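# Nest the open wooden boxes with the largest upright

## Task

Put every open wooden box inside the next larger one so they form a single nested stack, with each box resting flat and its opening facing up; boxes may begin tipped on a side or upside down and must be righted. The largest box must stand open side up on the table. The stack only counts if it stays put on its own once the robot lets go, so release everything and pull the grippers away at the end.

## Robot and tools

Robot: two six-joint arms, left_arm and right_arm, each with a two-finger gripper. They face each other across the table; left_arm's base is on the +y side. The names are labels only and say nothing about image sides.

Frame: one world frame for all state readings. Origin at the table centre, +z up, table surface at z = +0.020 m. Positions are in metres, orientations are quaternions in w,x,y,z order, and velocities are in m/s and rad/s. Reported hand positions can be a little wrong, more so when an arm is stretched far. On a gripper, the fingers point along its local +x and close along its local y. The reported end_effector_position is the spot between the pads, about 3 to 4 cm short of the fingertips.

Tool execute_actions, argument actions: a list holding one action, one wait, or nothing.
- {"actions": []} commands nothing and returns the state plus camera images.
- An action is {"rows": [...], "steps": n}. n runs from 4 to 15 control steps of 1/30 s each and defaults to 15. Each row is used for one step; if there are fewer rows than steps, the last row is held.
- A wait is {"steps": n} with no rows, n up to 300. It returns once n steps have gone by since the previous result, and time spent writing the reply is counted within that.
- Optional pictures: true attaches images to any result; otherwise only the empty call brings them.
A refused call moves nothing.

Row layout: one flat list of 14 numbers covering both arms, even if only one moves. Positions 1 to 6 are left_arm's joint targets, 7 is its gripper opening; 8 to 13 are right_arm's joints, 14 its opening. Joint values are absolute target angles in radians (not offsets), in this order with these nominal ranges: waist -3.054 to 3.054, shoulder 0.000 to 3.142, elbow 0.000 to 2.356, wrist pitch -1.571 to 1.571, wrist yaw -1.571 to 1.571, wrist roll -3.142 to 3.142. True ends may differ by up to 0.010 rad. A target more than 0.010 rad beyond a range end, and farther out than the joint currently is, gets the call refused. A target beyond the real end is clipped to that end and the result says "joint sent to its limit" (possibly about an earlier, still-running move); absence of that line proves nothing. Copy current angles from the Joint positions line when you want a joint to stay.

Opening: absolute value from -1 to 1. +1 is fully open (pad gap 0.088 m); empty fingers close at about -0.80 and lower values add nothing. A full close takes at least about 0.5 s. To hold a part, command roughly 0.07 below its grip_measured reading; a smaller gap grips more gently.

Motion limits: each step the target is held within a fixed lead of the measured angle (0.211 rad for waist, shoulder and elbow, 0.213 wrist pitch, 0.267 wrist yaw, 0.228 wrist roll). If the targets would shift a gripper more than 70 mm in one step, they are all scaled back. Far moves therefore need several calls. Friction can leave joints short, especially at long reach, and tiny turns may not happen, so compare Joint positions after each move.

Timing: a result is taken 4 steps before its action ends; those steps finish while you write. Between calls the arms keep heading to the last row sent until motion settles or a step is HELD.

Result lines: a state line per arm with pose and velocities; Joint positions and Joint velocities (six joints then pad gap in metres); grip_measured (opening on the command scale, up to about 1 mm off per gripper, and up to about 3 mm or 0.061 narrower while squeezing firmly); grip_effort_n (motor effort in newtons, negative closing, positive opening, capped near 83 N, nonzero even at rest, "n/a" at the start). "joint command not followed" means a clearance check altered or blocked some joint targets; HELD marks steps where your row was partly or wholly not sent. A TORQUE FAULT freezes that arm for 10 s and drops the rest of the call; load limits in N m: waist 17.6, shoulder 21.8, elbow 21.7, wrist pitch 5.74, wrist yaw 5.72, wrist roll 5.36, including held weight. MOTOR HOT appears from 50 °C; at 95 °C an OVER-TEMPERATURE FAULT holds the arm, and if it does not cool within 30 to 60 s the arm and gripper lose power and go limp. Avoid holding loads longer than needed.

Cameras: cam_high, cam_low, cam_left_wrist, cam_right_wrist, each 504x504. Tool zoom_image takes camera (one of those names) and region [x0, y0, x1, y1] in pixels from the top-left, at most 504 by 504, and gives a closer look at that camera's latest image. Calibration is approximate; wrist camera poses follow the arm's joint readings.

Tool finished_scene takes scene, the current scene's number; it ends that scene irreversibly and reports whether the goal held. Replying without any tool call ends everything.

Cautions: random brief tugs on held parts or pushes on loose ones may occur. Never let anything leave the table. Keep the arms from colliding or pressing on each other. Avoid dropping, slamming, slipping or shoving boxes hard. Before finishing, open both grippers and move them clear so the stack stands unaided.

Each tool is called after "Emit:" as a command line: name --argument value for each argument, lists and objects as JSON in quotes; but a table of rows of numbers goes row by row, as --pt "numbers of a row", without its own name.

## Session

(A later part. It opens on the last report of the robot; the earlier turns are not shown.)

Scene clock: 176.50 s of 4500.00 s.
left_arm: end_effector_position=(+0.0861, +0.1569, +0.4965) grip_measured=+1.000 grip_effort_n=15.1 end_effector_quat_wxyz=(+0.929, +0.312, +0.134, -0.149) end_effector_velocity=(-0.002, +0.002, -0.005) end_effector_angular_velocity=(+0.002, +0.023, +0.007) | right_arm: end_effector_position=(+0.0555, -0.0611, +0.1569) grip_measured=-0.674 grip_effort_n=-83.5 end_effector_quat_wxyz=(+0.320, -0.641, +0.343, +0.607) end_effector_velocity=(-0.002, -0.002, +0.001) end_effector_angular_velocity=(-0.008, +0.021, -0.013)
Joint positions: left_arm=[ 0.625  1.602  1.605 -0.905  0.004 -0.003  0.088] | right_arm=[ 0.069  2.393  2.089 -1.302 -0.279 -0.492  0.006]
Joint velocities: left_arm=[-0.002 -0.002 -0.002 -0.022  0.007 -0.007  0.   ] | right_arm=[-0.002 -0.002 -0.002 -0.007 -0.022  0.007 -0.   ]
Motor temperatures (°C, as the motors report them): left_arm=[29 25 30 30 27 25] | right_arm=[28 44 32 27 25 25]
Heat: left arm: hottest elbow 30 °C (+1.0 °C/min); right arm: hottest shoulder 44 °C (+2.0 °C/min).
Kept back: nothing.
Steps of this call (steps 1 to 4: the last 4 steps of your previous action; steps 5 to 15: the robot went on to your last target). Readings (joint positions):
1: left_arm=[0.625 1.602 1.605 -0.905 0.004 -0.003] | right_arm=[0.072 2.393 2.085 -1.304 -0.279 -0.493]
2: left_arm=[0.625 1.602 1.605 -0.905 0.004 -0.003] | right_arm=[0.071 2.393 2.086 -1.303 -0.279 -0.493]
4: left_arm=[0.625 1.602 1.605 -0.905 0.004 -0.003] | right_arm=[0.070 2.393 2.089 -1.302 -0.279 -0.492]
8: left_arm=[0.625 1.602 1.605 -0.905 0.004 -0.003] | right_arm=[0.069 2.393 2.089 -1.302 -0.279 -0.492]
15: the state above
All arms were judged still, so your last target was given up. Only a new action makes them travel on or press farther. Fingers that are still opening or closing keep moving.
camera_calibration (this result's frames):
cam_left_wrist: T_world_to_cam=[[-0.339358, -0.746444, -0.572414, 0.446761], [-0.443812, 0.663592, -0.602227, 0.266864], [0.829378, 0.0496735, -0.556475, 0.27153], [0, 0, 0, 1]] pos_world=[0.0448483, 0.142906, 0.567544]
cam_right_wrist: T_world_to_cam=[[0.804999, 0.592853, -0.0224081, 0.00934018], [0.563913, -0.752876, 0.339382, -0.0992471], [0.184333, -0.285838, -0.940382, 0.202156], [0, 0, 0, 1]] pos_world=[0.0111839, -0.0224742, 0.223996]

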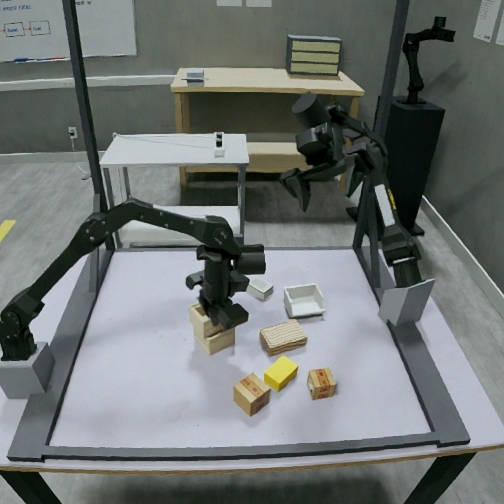

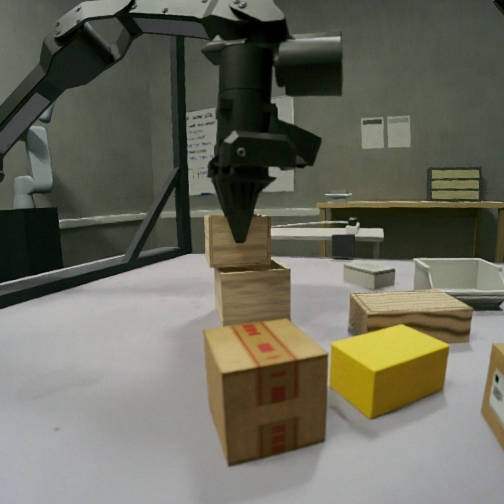

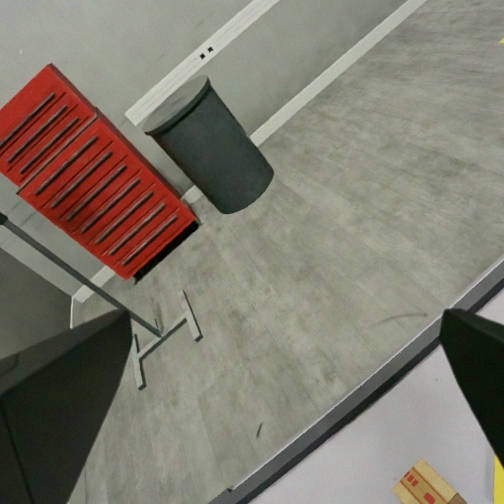

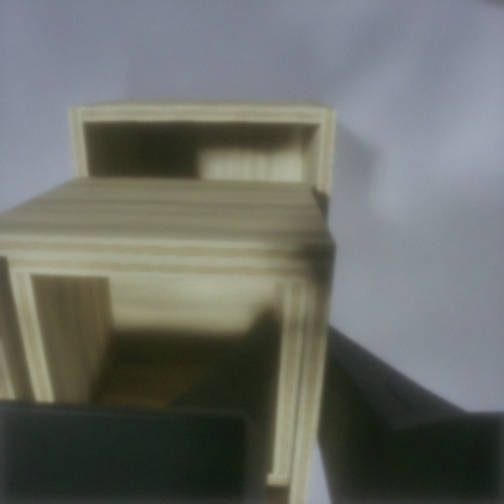

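Emit:
execute_actions --actions '[{"rows":[[0.628,1.6,1.6,-0.905,0,0,1,0.083,2.435,2.18,-1.345,-0.28,-0.48,-0.8]],"steps":15}]'

Emit:
execute_actions --actions '[{"steps":15}]' --pictures true

Emit:
zoom_image --camera "cam_high" --region '[150,240,290,380]'

Scene clock: 177.07 s of 4500.00 s.
left_arm: end_effector_position=(+0.0861, +0.1569, +0.4965) grip_measured=+1.000 grip_effort_n=15.6 end_effector_quat_wxyz=(+0.929, +0.312, +0.134, -0.149) end_effector_velocity=(-0.001, +0.001, -0.004) end_effector_angular_velocity=(-0.015, +0.019, +0.007) | right_arm: end_effector_position=(+0.0470, -0.0543, +0.1636) grip_measured=-0.675 grip_effort_n=-83.5 end_effector_quat_wxyz=(+0.321, -0.640, +0.338, +0.610) end_effector_velocity=(+0.001, -0.001, -0.002) end_effector_angular_velocity=(-0.022, +0.020, +0.008)
Joint positions: left_arm=[ 0.625  1.602  1.605 -0.905  0.004 -0.003  0.088] | right_arm=[ 0.081  2.417  2.167 -1.34  -0.279 -0.483  0.006]
Joint velocities: left_arm=[-0.002 -0.002 -0.007 -0.007  0.007 -0.022  0.   ] | right_arm=[-0.007  0.017  0.017 -0.022 -0.022 -0.022 -0.   ]
Motor temperatures (°C, as the motors report them): left_arm=[29 25 30 30 27 25] | right_arm=[28 44 32 27 25 25]
Heat: left arm: hottest elbow 30 °C (+1.0 °C/min); right arm: hottest shoulder 44 °C (+2.0 °C/min).
Steps of this call (steps 1 to 6: nothing new was sent; steps 7 to 17: the first 11 steps of this action). Readings (joint positions):
7: left_arm=[0.625 1.602 1.605 -0.905 0.004 -0.003] | right_arm=[0.069 2.397 2.096 -1.309 -0.279 -0.491]
8: left_arm=[0.625 1.602 1.605 -0.905 0.004 -0.003] | right_arm=[0.070 2.403 2.114 -1.318 -0.279 -0.488]
10: left_arm=[0.625 1.602 1.605 -0.905 0.004 -0.003] | right_arm=[0.073 2.413 2.140 -1.324 -0.279 -0.485]
14: left_arm=[0.625 1.602 1.605 -0.905 0.004 -0.003] | right_arm=[0.079 2.416 2.162 -1.337 -0.279 -0.483]
17: the state above

Scene clock: 177.57 s of 4500.00 s.
left_arm: end_effector_position=(+0.0861, +0.1569, +0.4965) grip_measured=+1.000 grip_effort_n=15.1 end_effector_quat_wxyz=(+0.929, +0.312, +0.134, -0.149) end_effector_velocity=(+0.001, +0.003, -0.008) end_effector_angular_velocity=(+0.018, +0.028, +0.007) | right_arm: end_effector_position=(+0.0474, -0.0546, +0.1623) grip_measured=-0.674 grip_effort_n=-83.5 end_effector_quat_wxyz=(+0.321, -0.641, +0.340, +0.609) end_effector_velocity=(+0.001, -0.003, -0.000) end_effector_angular_velocity=(-0.012, +0.006, +0.001)
Joint positions: left_arm=[ 0.625  1.602  1.605 -0.905  0.004 -0.003  0.088] | right_arm=[ 0.081  2.421  2.168 -1.343 -0.279 -0.482  0.006]
Joint velocities: left_arm=[-0.002  0.002 -0.007 -0.022  0.007  0.007  0.   ] | right_arm=[-0.002 -0.002 -0.007 -0.007 -0.007 -0.007 -0.   ]
Motor temperatures (°C, as the motors report them): left_arm=[29 25 30 30 27 25] | right_arm=[28 44 32 27 25 25]
Heat: left arm: hottest elbow 30 °C (+1.0 °C/min); right arm: hottest shoulder 44 °C (+2.0 °C/min).
Kept back: nothing.
Steps of this call (steps 1 to 4: the last 4 steps of your previous action; steps 5 to 15: the robot went on to your last target). Readings (joint positions):
1: left_arm=[0.625 1.602 1.605 -0.905 0.004 -0.003] | right_arm=[0.081 2.418 2.167 -1.341 -0.279 -0.483]
2: left_arm=[0.625 1.602 1.605 -0.905 0.004 -0.003] | right_arm=[0.081 2.419 2.167 -1.341 -0.279 -0.482]
4: left_arm=[0.625 1.602 1.605 -0.905 0.004 -0.003] | right_arm=[0.081 2.420 2.167 -1.342 -0.279 -0.482]
8: left_arm=[0.625 1.602 1.605 -0.905 0.004 -0.003] | right_arm=[0.081 2.421 2.167 -1.342 -0.279 -0.482]
15: the state above
All arms were judged still, so your last target was given up. Only a new action makes them travel on or press farther. Fingers that are still opening or closing keep moving.
camera_calibration (this result's frames):
cam_left_wrist: T_world_to_cam=[[-0.339358, -0.746444, -0.572414, 0.446761], [-0.443812, 0.663592, -0.602227, 0.266864], [0.829378, 0.0496735, -0.556475, 0.27153], [0, 0, 0, 1]] pos_world=[0.0448483, 0.142906, 0.567544]
cam_right_wrist: T_world_to_cam=[[0.802498, 0.59636, -0.0187543, 0.0118512], [0.567277, -0.752867, 0.333749, -0.0909295], [0.184915, -0.278472, -0.942475, 0.211274], [0, 0, 0, 1]] pos_world=[0.00300391, -0.0166916, 0.22969]

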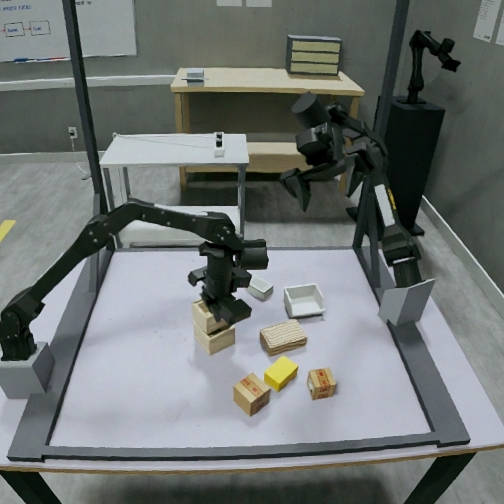

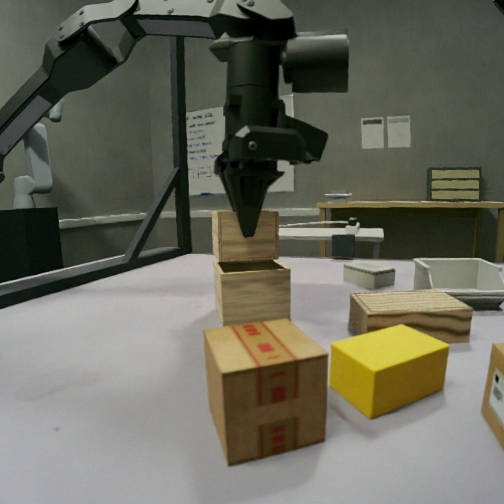

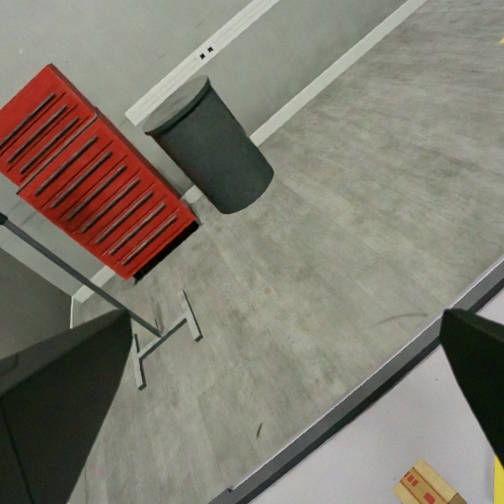

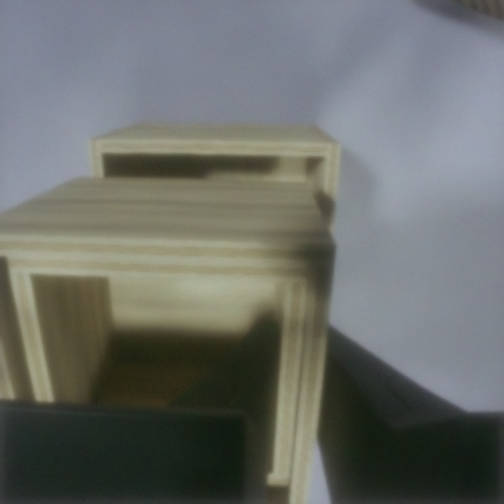

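Region (150, 240, 290, 380) of cam_high's 504x504 image, scaled by 3.600, with more detail than that image has.

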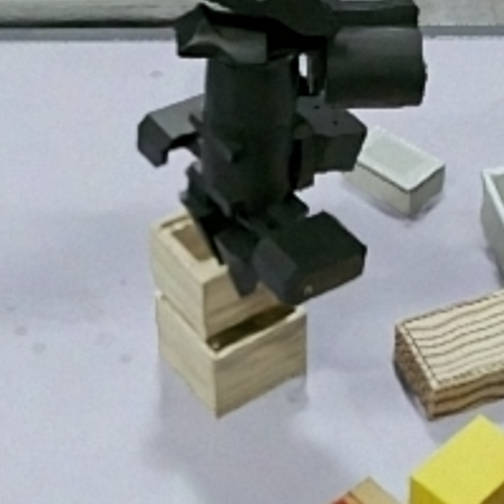

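Emit:
execute_actions --actions '[{"rows":[[0.628,1.6,1.6,-0.905,0,0,1,0.072,2.455,2.19,-1.34,-0.28,-0.48,-0.8]],"steps":15}]'

Emit:
execute_actions --actions '[{"steps":15}]' --pictures true

Emit:
zoom_image --camera "cam_high" --region '[150,240,290,380]'

Scene clock: 178.17 s of 4500.00 s.
left_arm: end_effector_position=(+0.0861, +0.1569, +0.4965) grip_measured=+1.000 grip_effort_n=15.1 end_effector_quat_wxyz=(+0.929, +0.312, +0.134, -0.149) end_effector_velocity=(-0.000, -0.001, +0.001) end_effector_angular_velocity=(-0.007, -0.008, +0.002) | right_arm: end_effector_position=(+0.0521, -0.0528, +0.1568) grip_measured=-0.674 grip_effort_n=-83.5 end_effector_quat_wxyz=(+0.321, -0.641, +0.345, +0.606) end_effector_velocity=(+0.002, -0.001, +0.001) end_effector_angular_velocity=(-0.006, +0.008, +0.012)
Joint positions: left_arm=[ 0.625  1.602  1.605 -0.905  0.004 -0.003  0.088] | right_arm=[ 0.074  2.441  2.177 -1.342 -0.279 -0.482  0.006]
Joint velocities: left_arm=[-0.002 -0.002 -0.002  0.007 -0.007 -0.007  0.   ] | right_arm=[-0.007  0.002  0.002 -0.007 -0.007 -0.022 -0.   ]
Motor temperatures (°C, as the motors report them): left_arm=[29 25 30 30 27 25] | right_arm=[29 44 32 27 25 25]
Heat: left arm: hottest elbow 30 °C (+1.0 °C/min); right arm: hottest shoulder 44 °C (+2.0 °C/min).
Steps of this call (steps 1 to 7: nothing new was sent; steps 8 to 18: the first 11 steps of this action). Readings (joint positions):
8: left_arm=[0.625 1.602 1.605 -0.905 0.004 -0.003] | right_arm=[0.081 2.422 2.169 -1.343 -0.279 -0.482]
9: left_arm=[0.625 1.602 1.605 -0.905 0.004 -0.003] | right_arm=[0.081 2.426 2.173 -1.343 -0.279 -0.482]
11: left_arm=[0.625 1.602 1.605 -0.905 0.004 -0.003] | right_arm=[0.079 2.431 2.176 -1.343 -0.279 -0.482]
15: left_arm=[0.625 1.602 1.605 -0.905 0.004 -0.003] | right_arm=[0.076 2.440 2.177 -1.343 -0.279 -0.482]
18: the state above

Scene clock: 178.67 s of 4500.00 s.
left_arm: end_effector_position=(+0.0861, +0.1569, +0.4965) grip_measured=+1.000 grip_effort_n=15.1 end_effector_quat_wxyz=(+0.929, +0.312, +0.134, -0.149) end_effector_velocity=(-0.001, +0.001, -0.002) end_effector_angular_velocity=(-0.020, +0.014, +0.008) | right_arm: end_effector_position=(+0.0520, -0.0524, +0.1571) grip_measured=-0.674 grip_effort_n=-83.5 end_effector_quat_wxyz=(+0.322, -0.641, +0.344, +0.606) end_effector_velocity=(+0.001, -0.006, -0.000) end_effector_angular_velocity=(-0.026, +0.005, -0.003)
Joint positions: left_arm=[ 0.625  1.602  1.605 -0.905  0.004 -0.003  0.088] | right_arm=[ 0.074  2.441  2.178 -1.342 -0.279 -0.482  0.006]
Joint velocities: left_arm=[ 0.002 -0.002 -0.002 -0.007  0.007 -0.022  0.   ] | right_arm=[-0.002 -0.002 -0.007 -0.022 -0.007 -0.007 -0.   ]
Motor temperatures (°C, as the motors report them): left_arm=[29 25 30 30 27 25] | right_arm=[29 44 32 27 25 25]
Heat: left arm: hottest elbow 30 °C (+1.0 °C/min); right arm: hottest shoulder 44 °C (+2.0 °C/min).
Kept back: nothing.
Steps of this call (steps 1 to 4: the last 4 steps of your previous action; steps 5 to 15: the robot went on to your last target). Readings (joint positions):
1: left_arm=[0.625 1.602 1.605 -0.905 0.004 -0.003] | right_arm=[0.074 2.441 2.177 -1.342 -0.279 -0.482]
2: left_arm=[0.625 1.602 1.605 -0.905 0.004 -0.003] | right_arm=[0.074 2.441 2.178 -1.342 -0.279 -0.482]
4: left_arm=[0.625 1.602 1.605 -0.905 0.004 -0.003] | right_arm=[0.074 2.441 2.178 -1.342 -0.279 -0.482]
8: left_arm=[0.625 1.602 1.605 -0.905 0.004 -0.003] | right_arm=[0.074 2.441 2.178 -1.342 -0.279 -0.482]
15: the state above
All arms were judged still, so your last target was given up. Only a new action makes them travel on or press farther. Fingers that are still opening or closing keep moving.
camera_calibration (this result's frames):
cam_left_wrist: T_world_to_cam=[[-0.339358, -0.746444, -0.572414, 0.446761], [-0.443812, 0.663592, -0.602227, 0.266864], [0.829378, 0.0496735, -0.556475, 0.27153], [0, 0, 0, 1]] pos_world=[0.0448483, 0.142906, 0.567544]
cam_right_wrist: T_world_to_cam=[[0.807951, 0.588849, -0.0217368, 0.00659255], [0.560027, -0.755886, 0.339125, -0.0907201], [0.183263, -0.28617, -0.94049, 0.20554], [0, 0, 0, 1]] pos_world=[0.00781133, -0.0136367, 0.224218]

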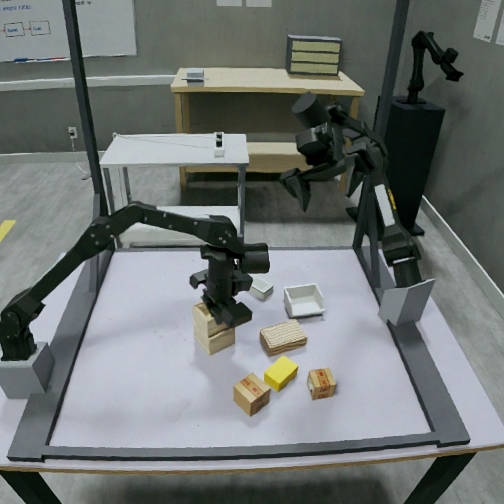

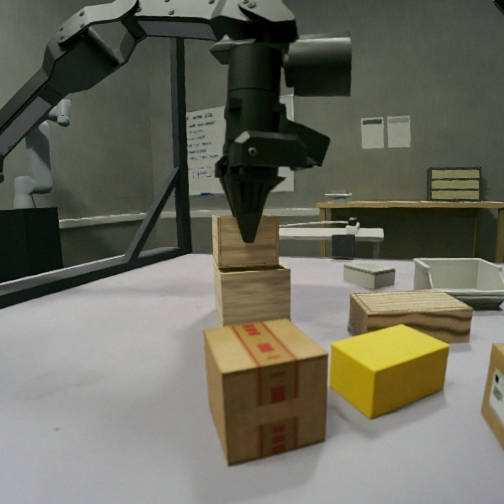

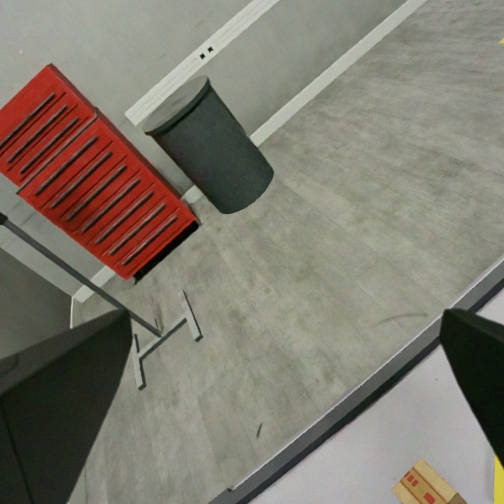

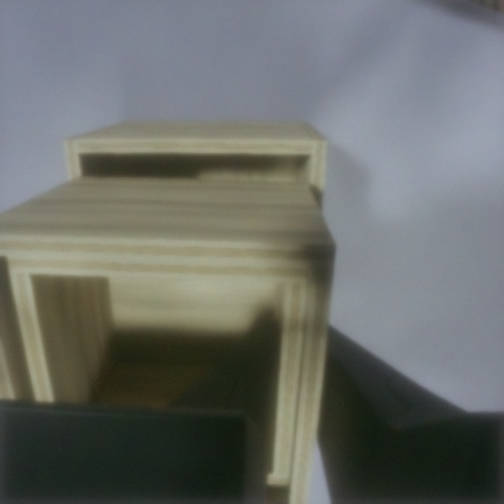

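Region (150, 240, 290, 380) of cam_high's 504x504 image, scaled by 3.600, with more detail than that image has.

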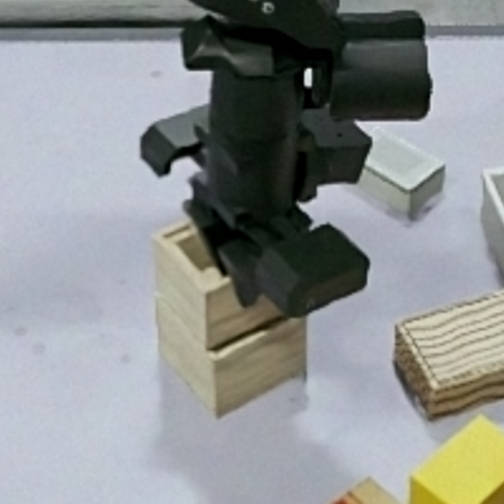

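Emit:
execute_actions --actions '[{"rows":[[0.628,1.6,1.6,-0.905,0,0,1,0.074,2.45,2.13,-1.30,-0.28,-0.48,-0.8]],"steps":15}]'

Emit:
execute_actions --actions '[{"steps":12}]' --pictures true

Emit:
zoom_image --camera "cam_high" --region '[150,240,290,380]'

Scene clock: 179.20 s of 4500.00 s.
left_arm: end_effector_position=(+0.0861, +0.1569, +0.4965) grip_measured=+1.000 grip_effort_n=15.1 end_effector_quat_wxyz=(+0.929, +0.312, +0.134, -0.149) end_effector_velocity=(-0.002, -0.004, -0.004) end_effector_angular_velocity=(+0.011, +0.020, -0.021) | right_arm: end_effector_position=(+0.0552, -0.0500, +0.1508) grip_measured=-0.675 grip_effort_n=-83.5 end_effector_quat_wxyz=(+0.325, -0.638, +0.342, +0.609) end_effector_velocity=(+0.006, -0.007, -0.001) end_effector_angular_velocity=(-0.032, +0.004, -0.015)
Joint positions: left_arm=[ 0.625  1.602  1.605 -0.905  0.004 -0.003  0.088] | right_arm=[ 0.071  2.441  2.151 -1.303 -0.28  -0.482  0.006]
Joint velocities: left_arm=[-0.007  0.002  0.002 -0.007  0.022  0.007  0.   ] | right_arm=[-0.012 -0.002 -0.017 -0.022 -0.007 -0.007 -0.   ]
Motor temperatures (°C, as the motors report them): left_arm=[29 25 30 30 27 25] | right_arm=[29 44 32 27 25 25]
Heat: left arm: hottest elbow 30 °C (+1.0 °C/min); right arm: hottest shoulder 44 °C (+2.0 °C/min).
Steps of this call (steps 1 to 5: nothing new was sent; steps 6 to 16: the first 11 steps of this action). Readings (joint positions):
6: left_arm=[0.625 1.602 1.605 -0.905 0.004 -0.003] | right_arm=[0.074 2.441 2.176 -1.338 -0.279 -0.482]
7: left_arm=[0.625 1.602 1.605 -0.905 0.004 -0.003] | right_arm=[0.074 2.441 2.171 -1.327 -0.279 -0.482]
9: left_arm=[0.625 1.602 1.605 -0.905 0.004 -0.003] | right_arm=[0.074 2.441 2.162 -1.314 -0.279 -0.482]
13: left_arm=[0.625 1.602 1.605 -0.905 0.004 -0.003] | right_arm=[0.072 2.441 2.153 -1.305 -0.280 -0.482]
16: the state above

Scene clock: 179.60 s of 4500.00 s.
left_arm: end_effector_position=(+0.0861, +0.1569, +0.4965) grip_measured=+1.000 grip_effort_n=15.6 end_effector_quat_wxyz=(+0.929, +0.312, +0.134, -0.149) end_effector_velocity=(-0.001, -0.001, -0.002) end_effector_angular_velocity=(-0.004, +0.012, -0.001) | right_arm: end_effector_position=(+0.0554, -0.0501, +0.1506) grip_measured=-0.675 grip_effort_n=-83.5 end_effector_quat_wxyz=(+0.325, -0.638, +0.342, +0.609) end_effector_velocity=(+0.004, -0.001, +0.002) end_effector_angular_velocity=(-0.005, -0.007, +0.013)
Joint positions: left_arm=[ 0.625  1.602  1.605 -0.905  0.004 -0.003  0.088] | right_arm=[ 0.071  2.441  2.149 -1.302 -0.28  -0.482  0.006]
Joint velocities: left_arm=[-0.002  0.002  0.002 -0.007  0.007 -0.007  0.   ] | right_arm=[-0.007 -0.002 -0.002 -0.007  0.007 -0.022  0.   ]
Motor temperatures (°C, as the motors report them): left_arm=[29 25 30 30 27 25] | right_arm=[29 44 32 27 25 25]
Heat: left arm: hottest elbow 30 °C (+1.0 °C/min); right arm: hottest shoulder 44 °C (+2.0 °C/min).
Kept back: nothing.
Steps of this call (steps 1 to 4: the last 4 steps of your previous action; steps 5 to 12: the robot went on to your last target). Readings (joint positions):
1: left_arm=[0.625 1.602 1.605 -0.905 0.004 -0.003] | right_arm=[0.071 2.441 2.150 -1.303 -0.280 -0.482]
2: left_arm=[0.625 1.602 1.605 -0.905 0.004 -0.003] | right_arm=[0.071 2.441 2.150 -1.303 -0.280 -0.482]
4: left_arm=[0.625 1.602 1.605 -0.905 0.004 -0.003] | right_arm=[0.071 2.441 2.150 -1.302 -0.280 -0.482]
8: left_arm=[0.625 1.602 1.605 -0.905 0.004 -0.003] | right_arm=[0.071 2.441 2.150 -1.302 -0.280 -0.482]
12: the state above
camera_calibration (this result's frames):
cam_left_wrist: T_world_to_cam=[[-0.339358, -0.746444, -0.572414, 0.446761], [-0.443812, 0.663592, -0.602227, 0.266864], [0.829378, 0.0496735, -0.556475, 0.27153], [0, 0, 0, 1]] pos_world=[0.0448483, 0.142906, 0.567544]
cam_right_wrist: T_world_to_cam=[[0.808289, 0.588531, -0.0173216, 0.00156677], [0.560329, -0.759855, 0.329624, -0.0874437], [0.180832, -0.276137, -0.943954, 0.200568], [0, 0, 0, 1]] pos_world=[0.0114617, -0.0119823, 0.218178]

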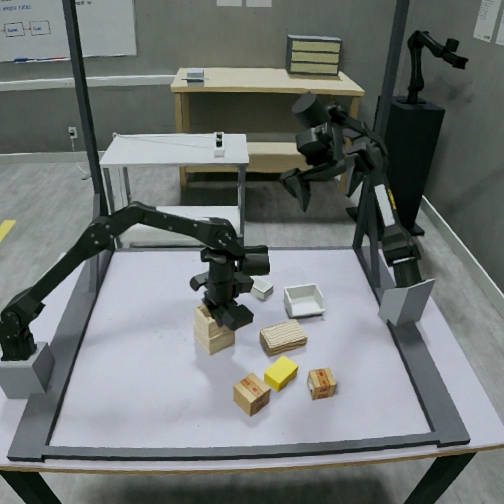

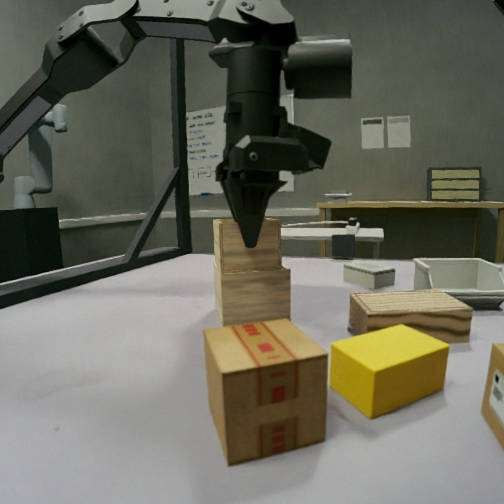

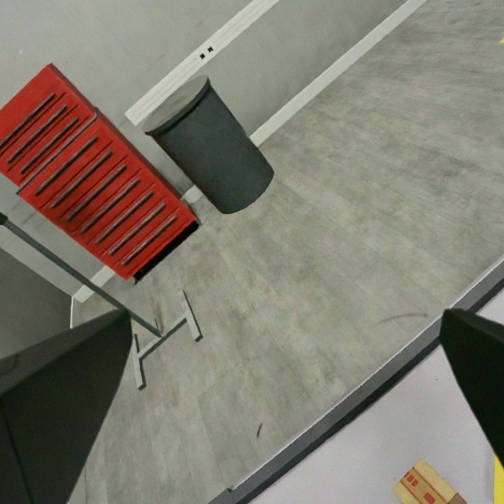

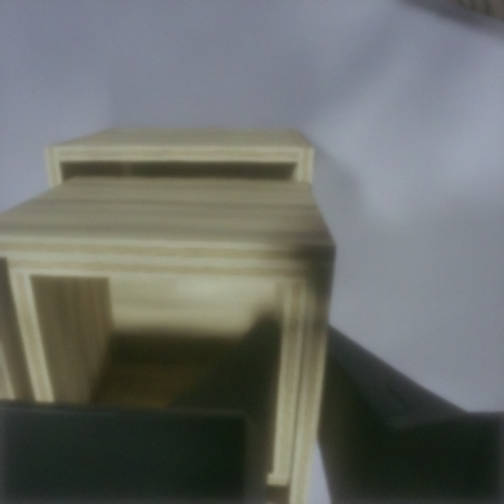

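Region (150, 240, 290, 380) of cam_high's 504x504 image, scaled by 3.600, with more detail than that image has.

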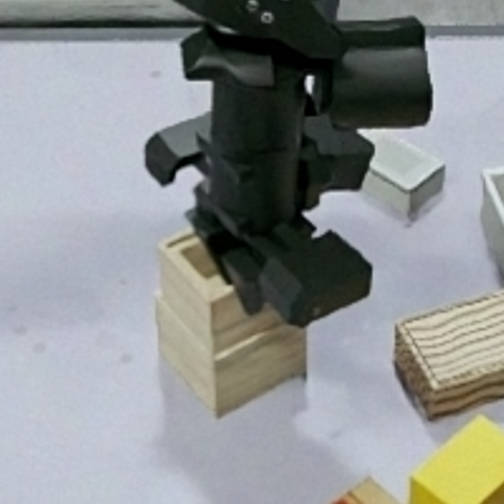

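Emit:
execute_actions --actions '[{"rows":[[0.628,1.6,1.6,-0.905,0,0,1,0.089,2.44,2.165,-1.315,-0.28,-0.48,-0.8]],"steps":15}]'

Emit:
execute_actions --actions '[{"steps":12}]' --pictures true

Emit:
zoom_image --camera "cam_high" --region '[150,240,290,380]'

Scene clock: 180.10 s of 4500.00 s.
left_arm: end_effector_position=(+0.0861, +0.1569, +0.4965) grip_measured=+1.000 grip_effort_n=15.1 end_effector_quat_wxyz=(+0.929, +0.312, +0.134, -0.149) end_effector_velocity=(-0.001, +0.003, -0.004) end_effector_angular_velocity=(+0.017, +0.011, +0.013) | right_arm: end_effector_position=(+0.0498, -0.0516, +0.1509) grip_measured=-0.674 grip_effort_n=-83.5 end_effector_quat_wxyz=(+0.320, -0.641, +0.340, +0.609) end_effector_velocity=(-0.004, -0.011, +0.002) end_effector_angular_velocity=(-0.047, +0.016, -0.005)
Joint positions: left_arm=[ 0.625  1.602  1.605 -0.905  0.004 -0.003  0.088] | right_arm=[ 0.082  2.441  2.157 -1.313 -0.279 -0.482  0.006]
Joint velocities: left_arm=[-0.002 -0.002 -0.002 -0.022 -0.007  0.007  0.   ] | right_arm=[ 0.002 -0.002  0.002 -0.051 -0.022 -0.007 -0.   ]
Motor temperatures (°C, as the motors report them): left_arm=[29 25 30 30 27 25] | right_arm=[29 44 32 27 25 25]
Heat: left arm: hottest elbow 30 °C (+1.0 °C/min); right arm: hottest shoulder 44 °C (+2.0 °C/min).
Steps of this call (steps 1 to 4: the robot went on to your last target; steps 5 to 15: the first 11 steps of this action). Readings (joint positions):
5: left_arm=[0.625 1.602 1.605 -0.905 0.004 -0.003] | right_arm=[0.071 2.441 2.149 -1.302 -0.280 -0.482]
6: left_arm=[0.625 1.602 1.605 -0.905 0.004 -0.003] | right_arm=[0.071 2.441 2.151 -1.303 -0.280 -0.482]
8: left_arm=[0.625 1.602 1.605 -0.905 0.004 -0.003] | right_arm=[0.072 2.441 2.153 -1.305 -0.280 -0.482]
12: left_arm=[0.625 1.602 1.605 -0.905 0.004 -0.003] | right_arm=[0.079 2.441 2.156 -1.310 -0.280 -0.482]
15: the state above

Scene clock: 180.50 s of 4500.00 s.
left_arm: end_effector_position=(+0.0861, +0.1569, +0.4965) grip_measured=+1.000 grip_effort_n=15.6 end_effector_quat_wxyz=(+0.929, +0.312, +0.134, -0.149) end_effector_velocity=(+0.000, -0.000, -0.004) end_effector_angular_velocity=(+0.003, +0.008, +0.009) | right_arm: end_effector_position=(+0.0498, -0.0516, +0.1510) grip_measured=-0.674 grip_effort_n=-83.5 end_effector_quat_wxyz=(+0.320, -0.641, +0.340, +0.609) end_effector_velocity=(+0.001, -0.005, -0.001) end_effector_angular_velocity=(-0.026, +0.004, -0.003)
Joint positions: left_arm=[ 0.625  1.602  1.605 -0.905  0.004 -0.003  0.088] | right_arm=[ 0.082  2.441  2.158 -1.313 -0.279 -0.482  0.006]
Joint velocities: left_arm=[-0.007  0.002 -0.002 -0.007 -0.007 -0.007  0.   ] | right_arm=[-0.002  0.002 -0.002 -0.022 -0.007 -0.007 -0.   ]
Motor temperatures (°C, as the motors report them): left_arm=[29 25 30 30 27 25] | right_arm=[29 44 32 27 25 25]
Heat: left arm: hottest elbow 30 °C (+1.0 °C/min); right arm: hottest shoulder 44 °C (+2.0 °C/min).
Kept back: nothing.
Steps of this call (steps 1 to 4: the last 4 steps of your previous action; steps 5 to 12: the robot went on to your last target). Readings (joint positions):
1: left_arm=[0.625 1.602 1.605 -0.905 0.004 -0.003] | right_arm=[0.082 2.441 2.157 -1.313 -0.279 -0.482]
2: left_arm=[0.625 1.602 1.605 -0.905 0.004 -0.003] | right_arm=[0.082 2.441 2.158 -1.313 -0.279 -0.482]
4: left_arm=[0.625 1.602 1.605 -0.905 0.004 -0.003] | right_arm=[0.082 2.441 2.158 -1.313 -0.279 -0.482]
8: left_arm=[0.625 1.602 1.605 -0.905 0.004 -0.003] | right_arm=[0.082 2.441 2.158 -1.313 -0.279 -0.482]
12: the state above
camera_calibration (this result's frames):
cam_left_wrist: T_world_to_cam=[[-0.339358, -0.746444, -0.572414, 0.446761], [-0.443812, 0.663592, -0.602227, 0.266864], [0.829378, 0.0496735, -0.556475, 0.27153], [0, 0, 0, 1]] pos_world=[0.0448483, 0.142906, 0.567544]
cam_right_wrist: T_world_to_cam=[[0.801997, 0.597005, -0.0196718, 0.00817076], [0.567985, -0.75199, 0.33452, -0.0863014], [0.184917, -0.279457, -0.942183, 0.200914], [0, 0, 0, 1]] pos_world=[0.00531272, -0.0136291, 0.218328]

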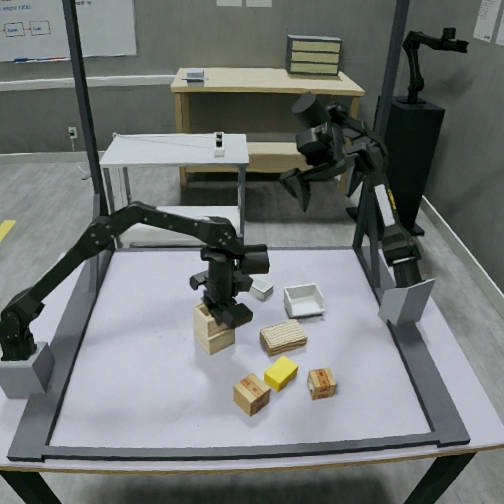

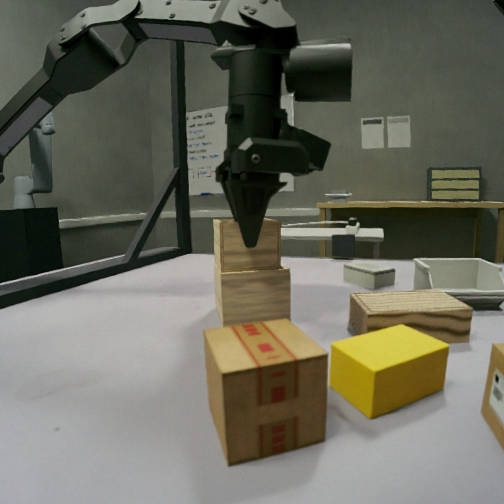

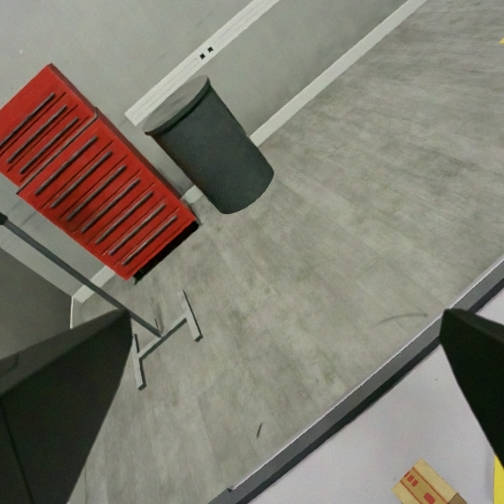

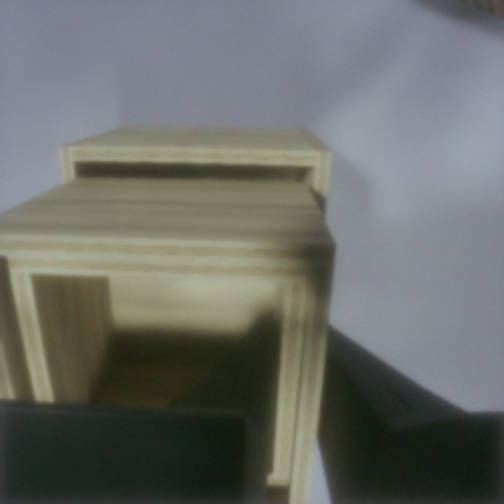

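Region (150, 240, 290, 380) of cam_high's 504x504 image, scaled by 3.600, with more detail than that image has.

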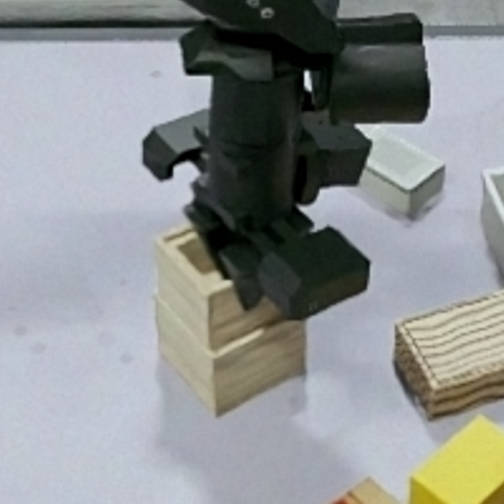

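Emit:
execute_actions --actions '[{"rows":[[0.628,1.6,1.6,-0.905,0,0,1,0.083,2.445,2.105,-1.288,-0.28,-0.48,-0.8]],"steps":15}]'

Emit:
execute_actions --actions '[{"steps":12}]' --pictures true

Emit:
zoom_image --camera "cam_high" --region '[150,240,290,380]'

Scene clock: 181.03 s of 4500.00 s.
left_arm: end_effector_position=(+0.0861, +0.1569, +0.4965) grip_measured=+1.000 grip_effort_n=15.6 end_effector_quat_wxyz=(+0.929, +0.312, +0.134, -0.149) end_effector_velocity=(+0.003, +0.004, -0.003) end_effector_angular_velocity=(-0.001, +0.009, +0.019) | right_arm: end_effector_position=(+0.0513, -0.0532, +0.1487) grip_measured=-0.675 grip_effort_n=-83.5 end_effector_quat_wxyz=(+0.321, -0.641, +0.340, +0.609) end_effector_velocity=(-0.002, -0.003, +0.000) end_effector_angular_velocity=(-0.004, +0.022, +0.003)
Joint positions: left_arm=[ 0.625  1.602  1.605 -0.905  0.004 -0.003  0.088] | right_arm=[ 0.081  2.432  2.131 -1.296 -0.279 -0.481  0.006]
Joint velocities: left_arm=[ 0.002  0.002 -0.007 -0.007 -0.007 -0.007  0.   ] | right_arm=[-0.002 -0.012 -0.022  0.007 -0.022 -0.007 -0.   ]
Motor temperatures (°C, as the motors report them): left_arm=[29 25 30 30 27 25] | right_arm=[29 44 32 27 25 25]
Heat: left arm: hottest elbow 30 °C (+0.0 °C/min); right arm: hottest shoulder 44 °C (+2.0 °C/min).
Steps of this call (steps 1 to 5: the robot went on to your last target; steps 6 to 16: the first 11 steps of this action). Readings (joint positions):
6: left_arm=[0.625 1.602 1.605 -0.905 0.004 -0.003] | right_arm=[0.082 2.441 2.156 -1.312 -0.279 -0.482]
7: left_arm=[0.625 1.602 1.605 -0.905 0.004 -0.003] | right_arm=[0.082 2.440 2.151 -1.308 -0.279 -0.482]
9: left_arm=[0.625 1.602 1.605 -0.905 0.004 -0.003] | right_arm=[0.082 2.437 2.143 -1.302 -0.279 -0.481]
13: left_arm=[0.625 1.602 1.605 -0.905 0.004 -0.003] | right_arm=[0.082 2.433 2.134 -1.297 -0.279 -0.481]
16: the state above

Scene clock: 181.43 s of 4500.00 s.
left_arm: end_effector_position=(+0.0861, +0.1569, +0.4965) grip_measured=+1.000 grip_effort_n=15.1 end_effector_quat_wxyz=(+0.929, +0.312, +0.134, -0.149) end_effector_velocity=(-0.001, +0.001, -0.001) end_effector_angular_velocity=(+0.012, +0.000, +0.005) | right_arm: end_effector_position=(+0.0515, -0.0533, +0.1486) grip_measured=-0.675 grip_effort_n=-83.5 end_effector_quat_wxyz=(+0.321, -0.641, +0.340, +0.609) end_effector_velocity=(-0.002, -0.002, +0.000) end_effector_angular_velocity=(-0.009, +0.007, +0.007)
Joint positions: left_arm=[ 0.625  1.602  1.605 -0.905  0.004 -0.003  0.088] | right_arm=[ 0.081  2.431  2.129 -1.294 -0.279 -0.481  0.006]
Joint velocities: left_arm=[-0.002 -0.002 -0.002 -0.007 -0.007  0.007  0.   ] | right_arm=[ 0.002 -0.002 -0.002 -0.007 -0.007 -0.007 -0.   ]
Motor temperatures (°C, as the motors report them): left_arm=[29 25 30 30 27 25] | right_arm=[29 44 32 27 25 25]
Heat: left arm: hottest elbow 30 °C (+0.0 °C/min); right arm: hottest shoulder 44 °C (+2.0 °C/min).
Kept back: nothing.
Steps of this call (steps 1 to 4: the last 4 steps of your previous action; steps 5 to 12: the robot went on to your last target). Readings (joint positions):
1: left_arm=[0.625 1.602 1.605 -0.905 0.004 -0.003] | right_arm=[0.081 2.432 2.131 -1.295 -0.279 -0.481]
2: left_arm=[0.625 1.602 1.605 -0.905 0.004 -0.003] | right_arm=[0.081 2.431 2.130 -1.295 -0.279 -0.481]
4: left_arm=[0.625 1.602 1.605 -0.905 0.004 -0.003] | right_arm=[0.081 2.431 2.130 -1.295 -0.279 -0.481]
8: left_arm=[0.625 1.602 1.605 -0.905 0.004 -0.003] | right_arm=[0.081 2.431 2.129 -1.294 -0.279 -0.481]
12: the state above
camera_calibration (this result's frames):
cam_left_wrist: T_world_to_cam=[[-0.339358, -0.746444, -0.572414, 0.446761], [-0.443812, 0.663592, -0.602227, 0.266864], [0.829378, 0.0496735, -0.556475, 0.27153], [0, 0, 0, 1]] pos_world=[0.0448483, 0.142906, 0.567544]
cam_right_wrist: T_world_to_cam=[[0.803093, 0.595538, -0.0193991, 0.00761496], [0.566603, -0.753188, 0.33417, -0.087741], [0.1844, -0.279361, -0.942313, 0.19796], [0, 0, 0, 1]] pos_world=[0.00709504, -0.0153182, 0.216008]

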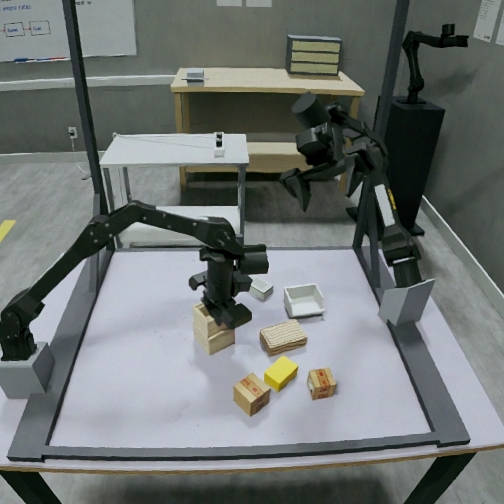

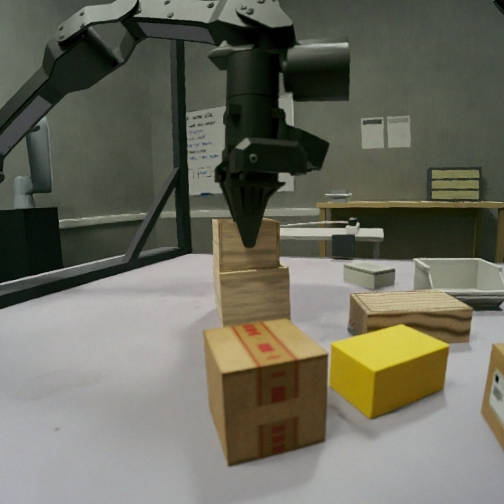

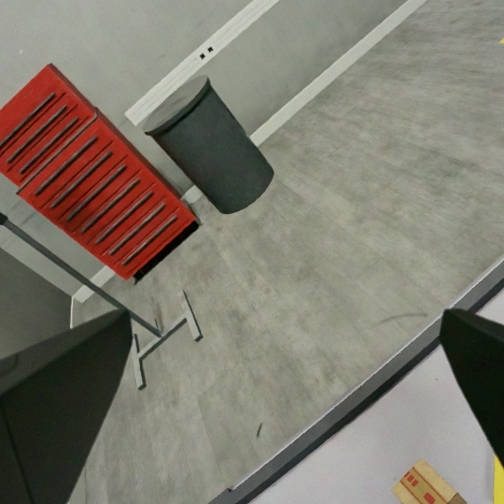

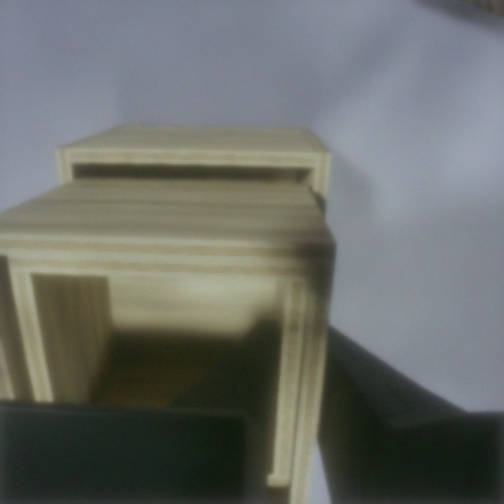

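Region (150, 240, 290, 380) of cam_high's 504x504 image, scaled by 3.600, with more detail than that image has.

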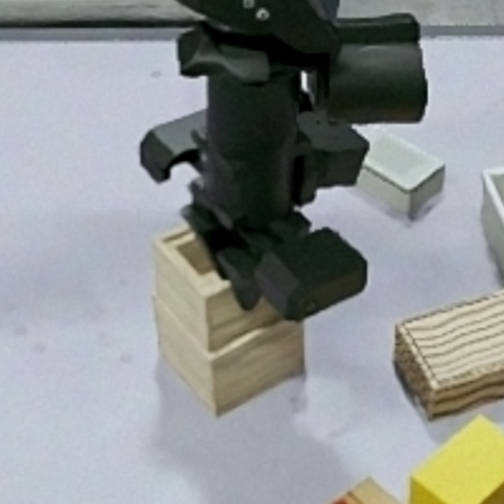

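Emit:
execute_actions --actions '[]' --pictures true

Scene clock: 182.00 s of 4500.00 s.
left_arm: end_effector_position=(+0.0861, +0.1569, +0.4965) grip_measured=+1.000 grip_effort_n=15.1 end_effector_quat_wxyz=(+0.929, +0.312, +0.134, -0.149) end_effector_velocity=(-0.000, +0.000, +0.004) end_effector_angular_velocity=(+0.002, -0.016, -0.002) | right_arm: end_effector_position=(+0.0515, -0.0533, +0.1486) grip_measured=-0.675 grip_effort_n=-83.5 end_effector_quat_wxyz=(+0.321, -0.641, +0.340, +0.609) end_effector_velocity=(-0.003, +0.002, +0.002) end_effector_angular_velocity=(+0.010, +0.024, +0.008)
Joint positions: left_arm=[ 0.625  1.602  1.605 -0.905  0.004 -0.003  0.088] | right_arm=[ 0.081  2.431  2.129 -1.294 -0.279 -0.481  0.006]
Joint velocities: left_arm=[ 0.002 -0.002  0.002  0.007 -0.007  0.007  0.   ] | right_arm=[-0.002 -0.002  0.002  0.007 -0.022 -0.007 -0.   ]
Motor temperatures (°C, as the motors report them): left_arm=[29 25 30 30 27 25] | right_arm=[29 44 32 27 25 25]
Heat: left arm: hottest elbow 30 °C (+0.0 °C/min); right arm: hottest shoulder 44 °C (+2.0 °C/min).
Kept back: nothing.
Steps of this call (steps 1 to 15: the robot went on to your last target; steps 16 to 17: nothing new was sent). Readings (joint positions):
1: left_arm=[0.625 1.602 1.605 -0.905 0.004 -0.003] | right_arm=[0.081 2.431 2.129 -1.294 -0.279 -0.481]
2: left_arm=[0.625 1.602 1.605 -0.905 0.004 -0.003] | right_arm=[0.081 2.431 2.129 -1.294 -0.279 -0.481]
4: left_arm=[0.625 1.602 1.605 -0.905 0.004 -0.003] | right_arm=[0.081 2.431 2.129 -1.294 -0.279 -0.481]
8: left_arm=[0.625 1.602 1.605 -0.905 0.004 -0.003] | right_arm=[0.081 2.431 2.129 -1.294 -0.279 -0.481]
17: the state above
All arms were judged still, so your last target was given up. Only a new action makes them travel on or press farther. Fingers that are still opening or closing keep moving.
camera_calibration (this result's frames):
cam_left_wrist: T_world_to_cam=[[-0.339358, -0.746444, -0.572414, 0.446761], [-0.443812, 0.663592, -0.602227, 0.266864], [0.829378, 0.0496735, -0.556475, 0.27153], [0, 0, 0, 1]] pos_world=[0.0448483, 0.142906, 0.567544]
cam_right_wrist: T_world_to_cam=[[0.803093, 0.595538, -0.0193991, 0.00761496], [0.566603, -0.753188, 0.33417, -0.087741], [0.1844, -0.279361, -0.942313, 0.19796], [0, 0, 0, 1]] pos_world=[0.00709504, -0.0153182, 0.216008]

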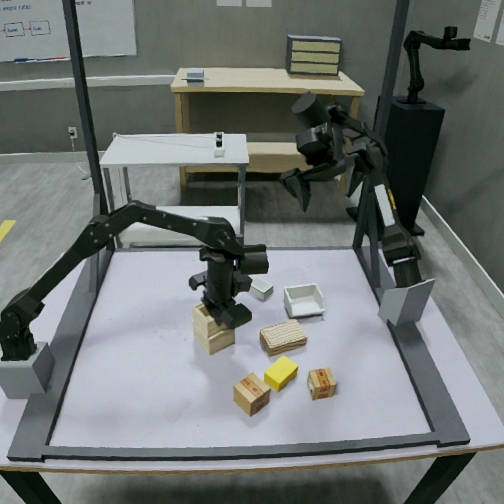

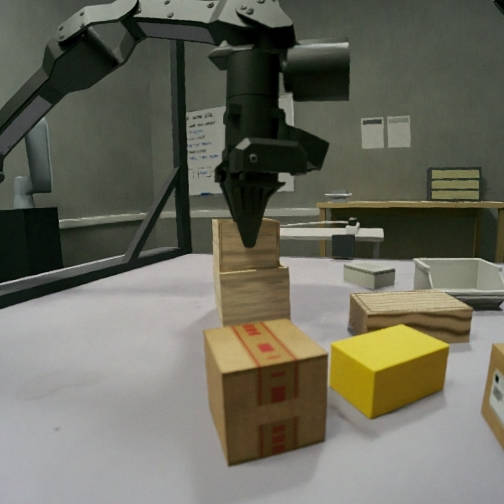

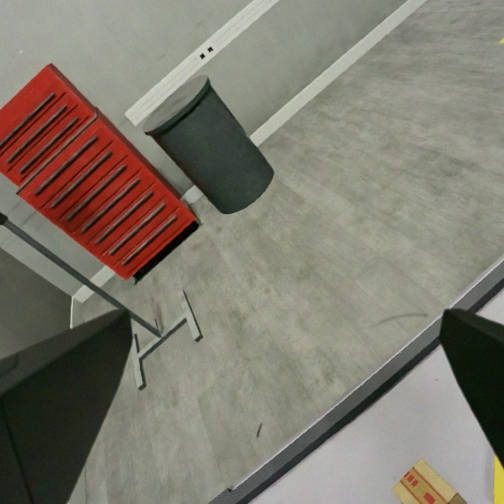

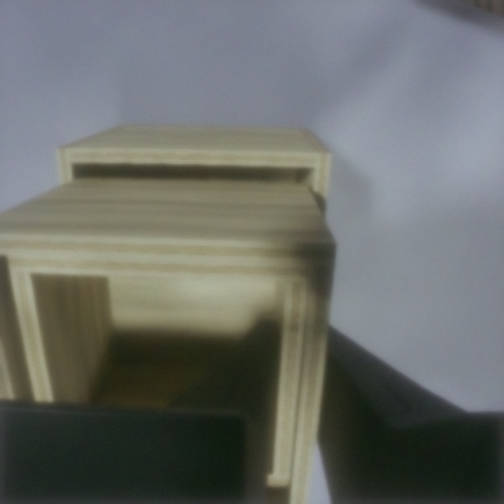

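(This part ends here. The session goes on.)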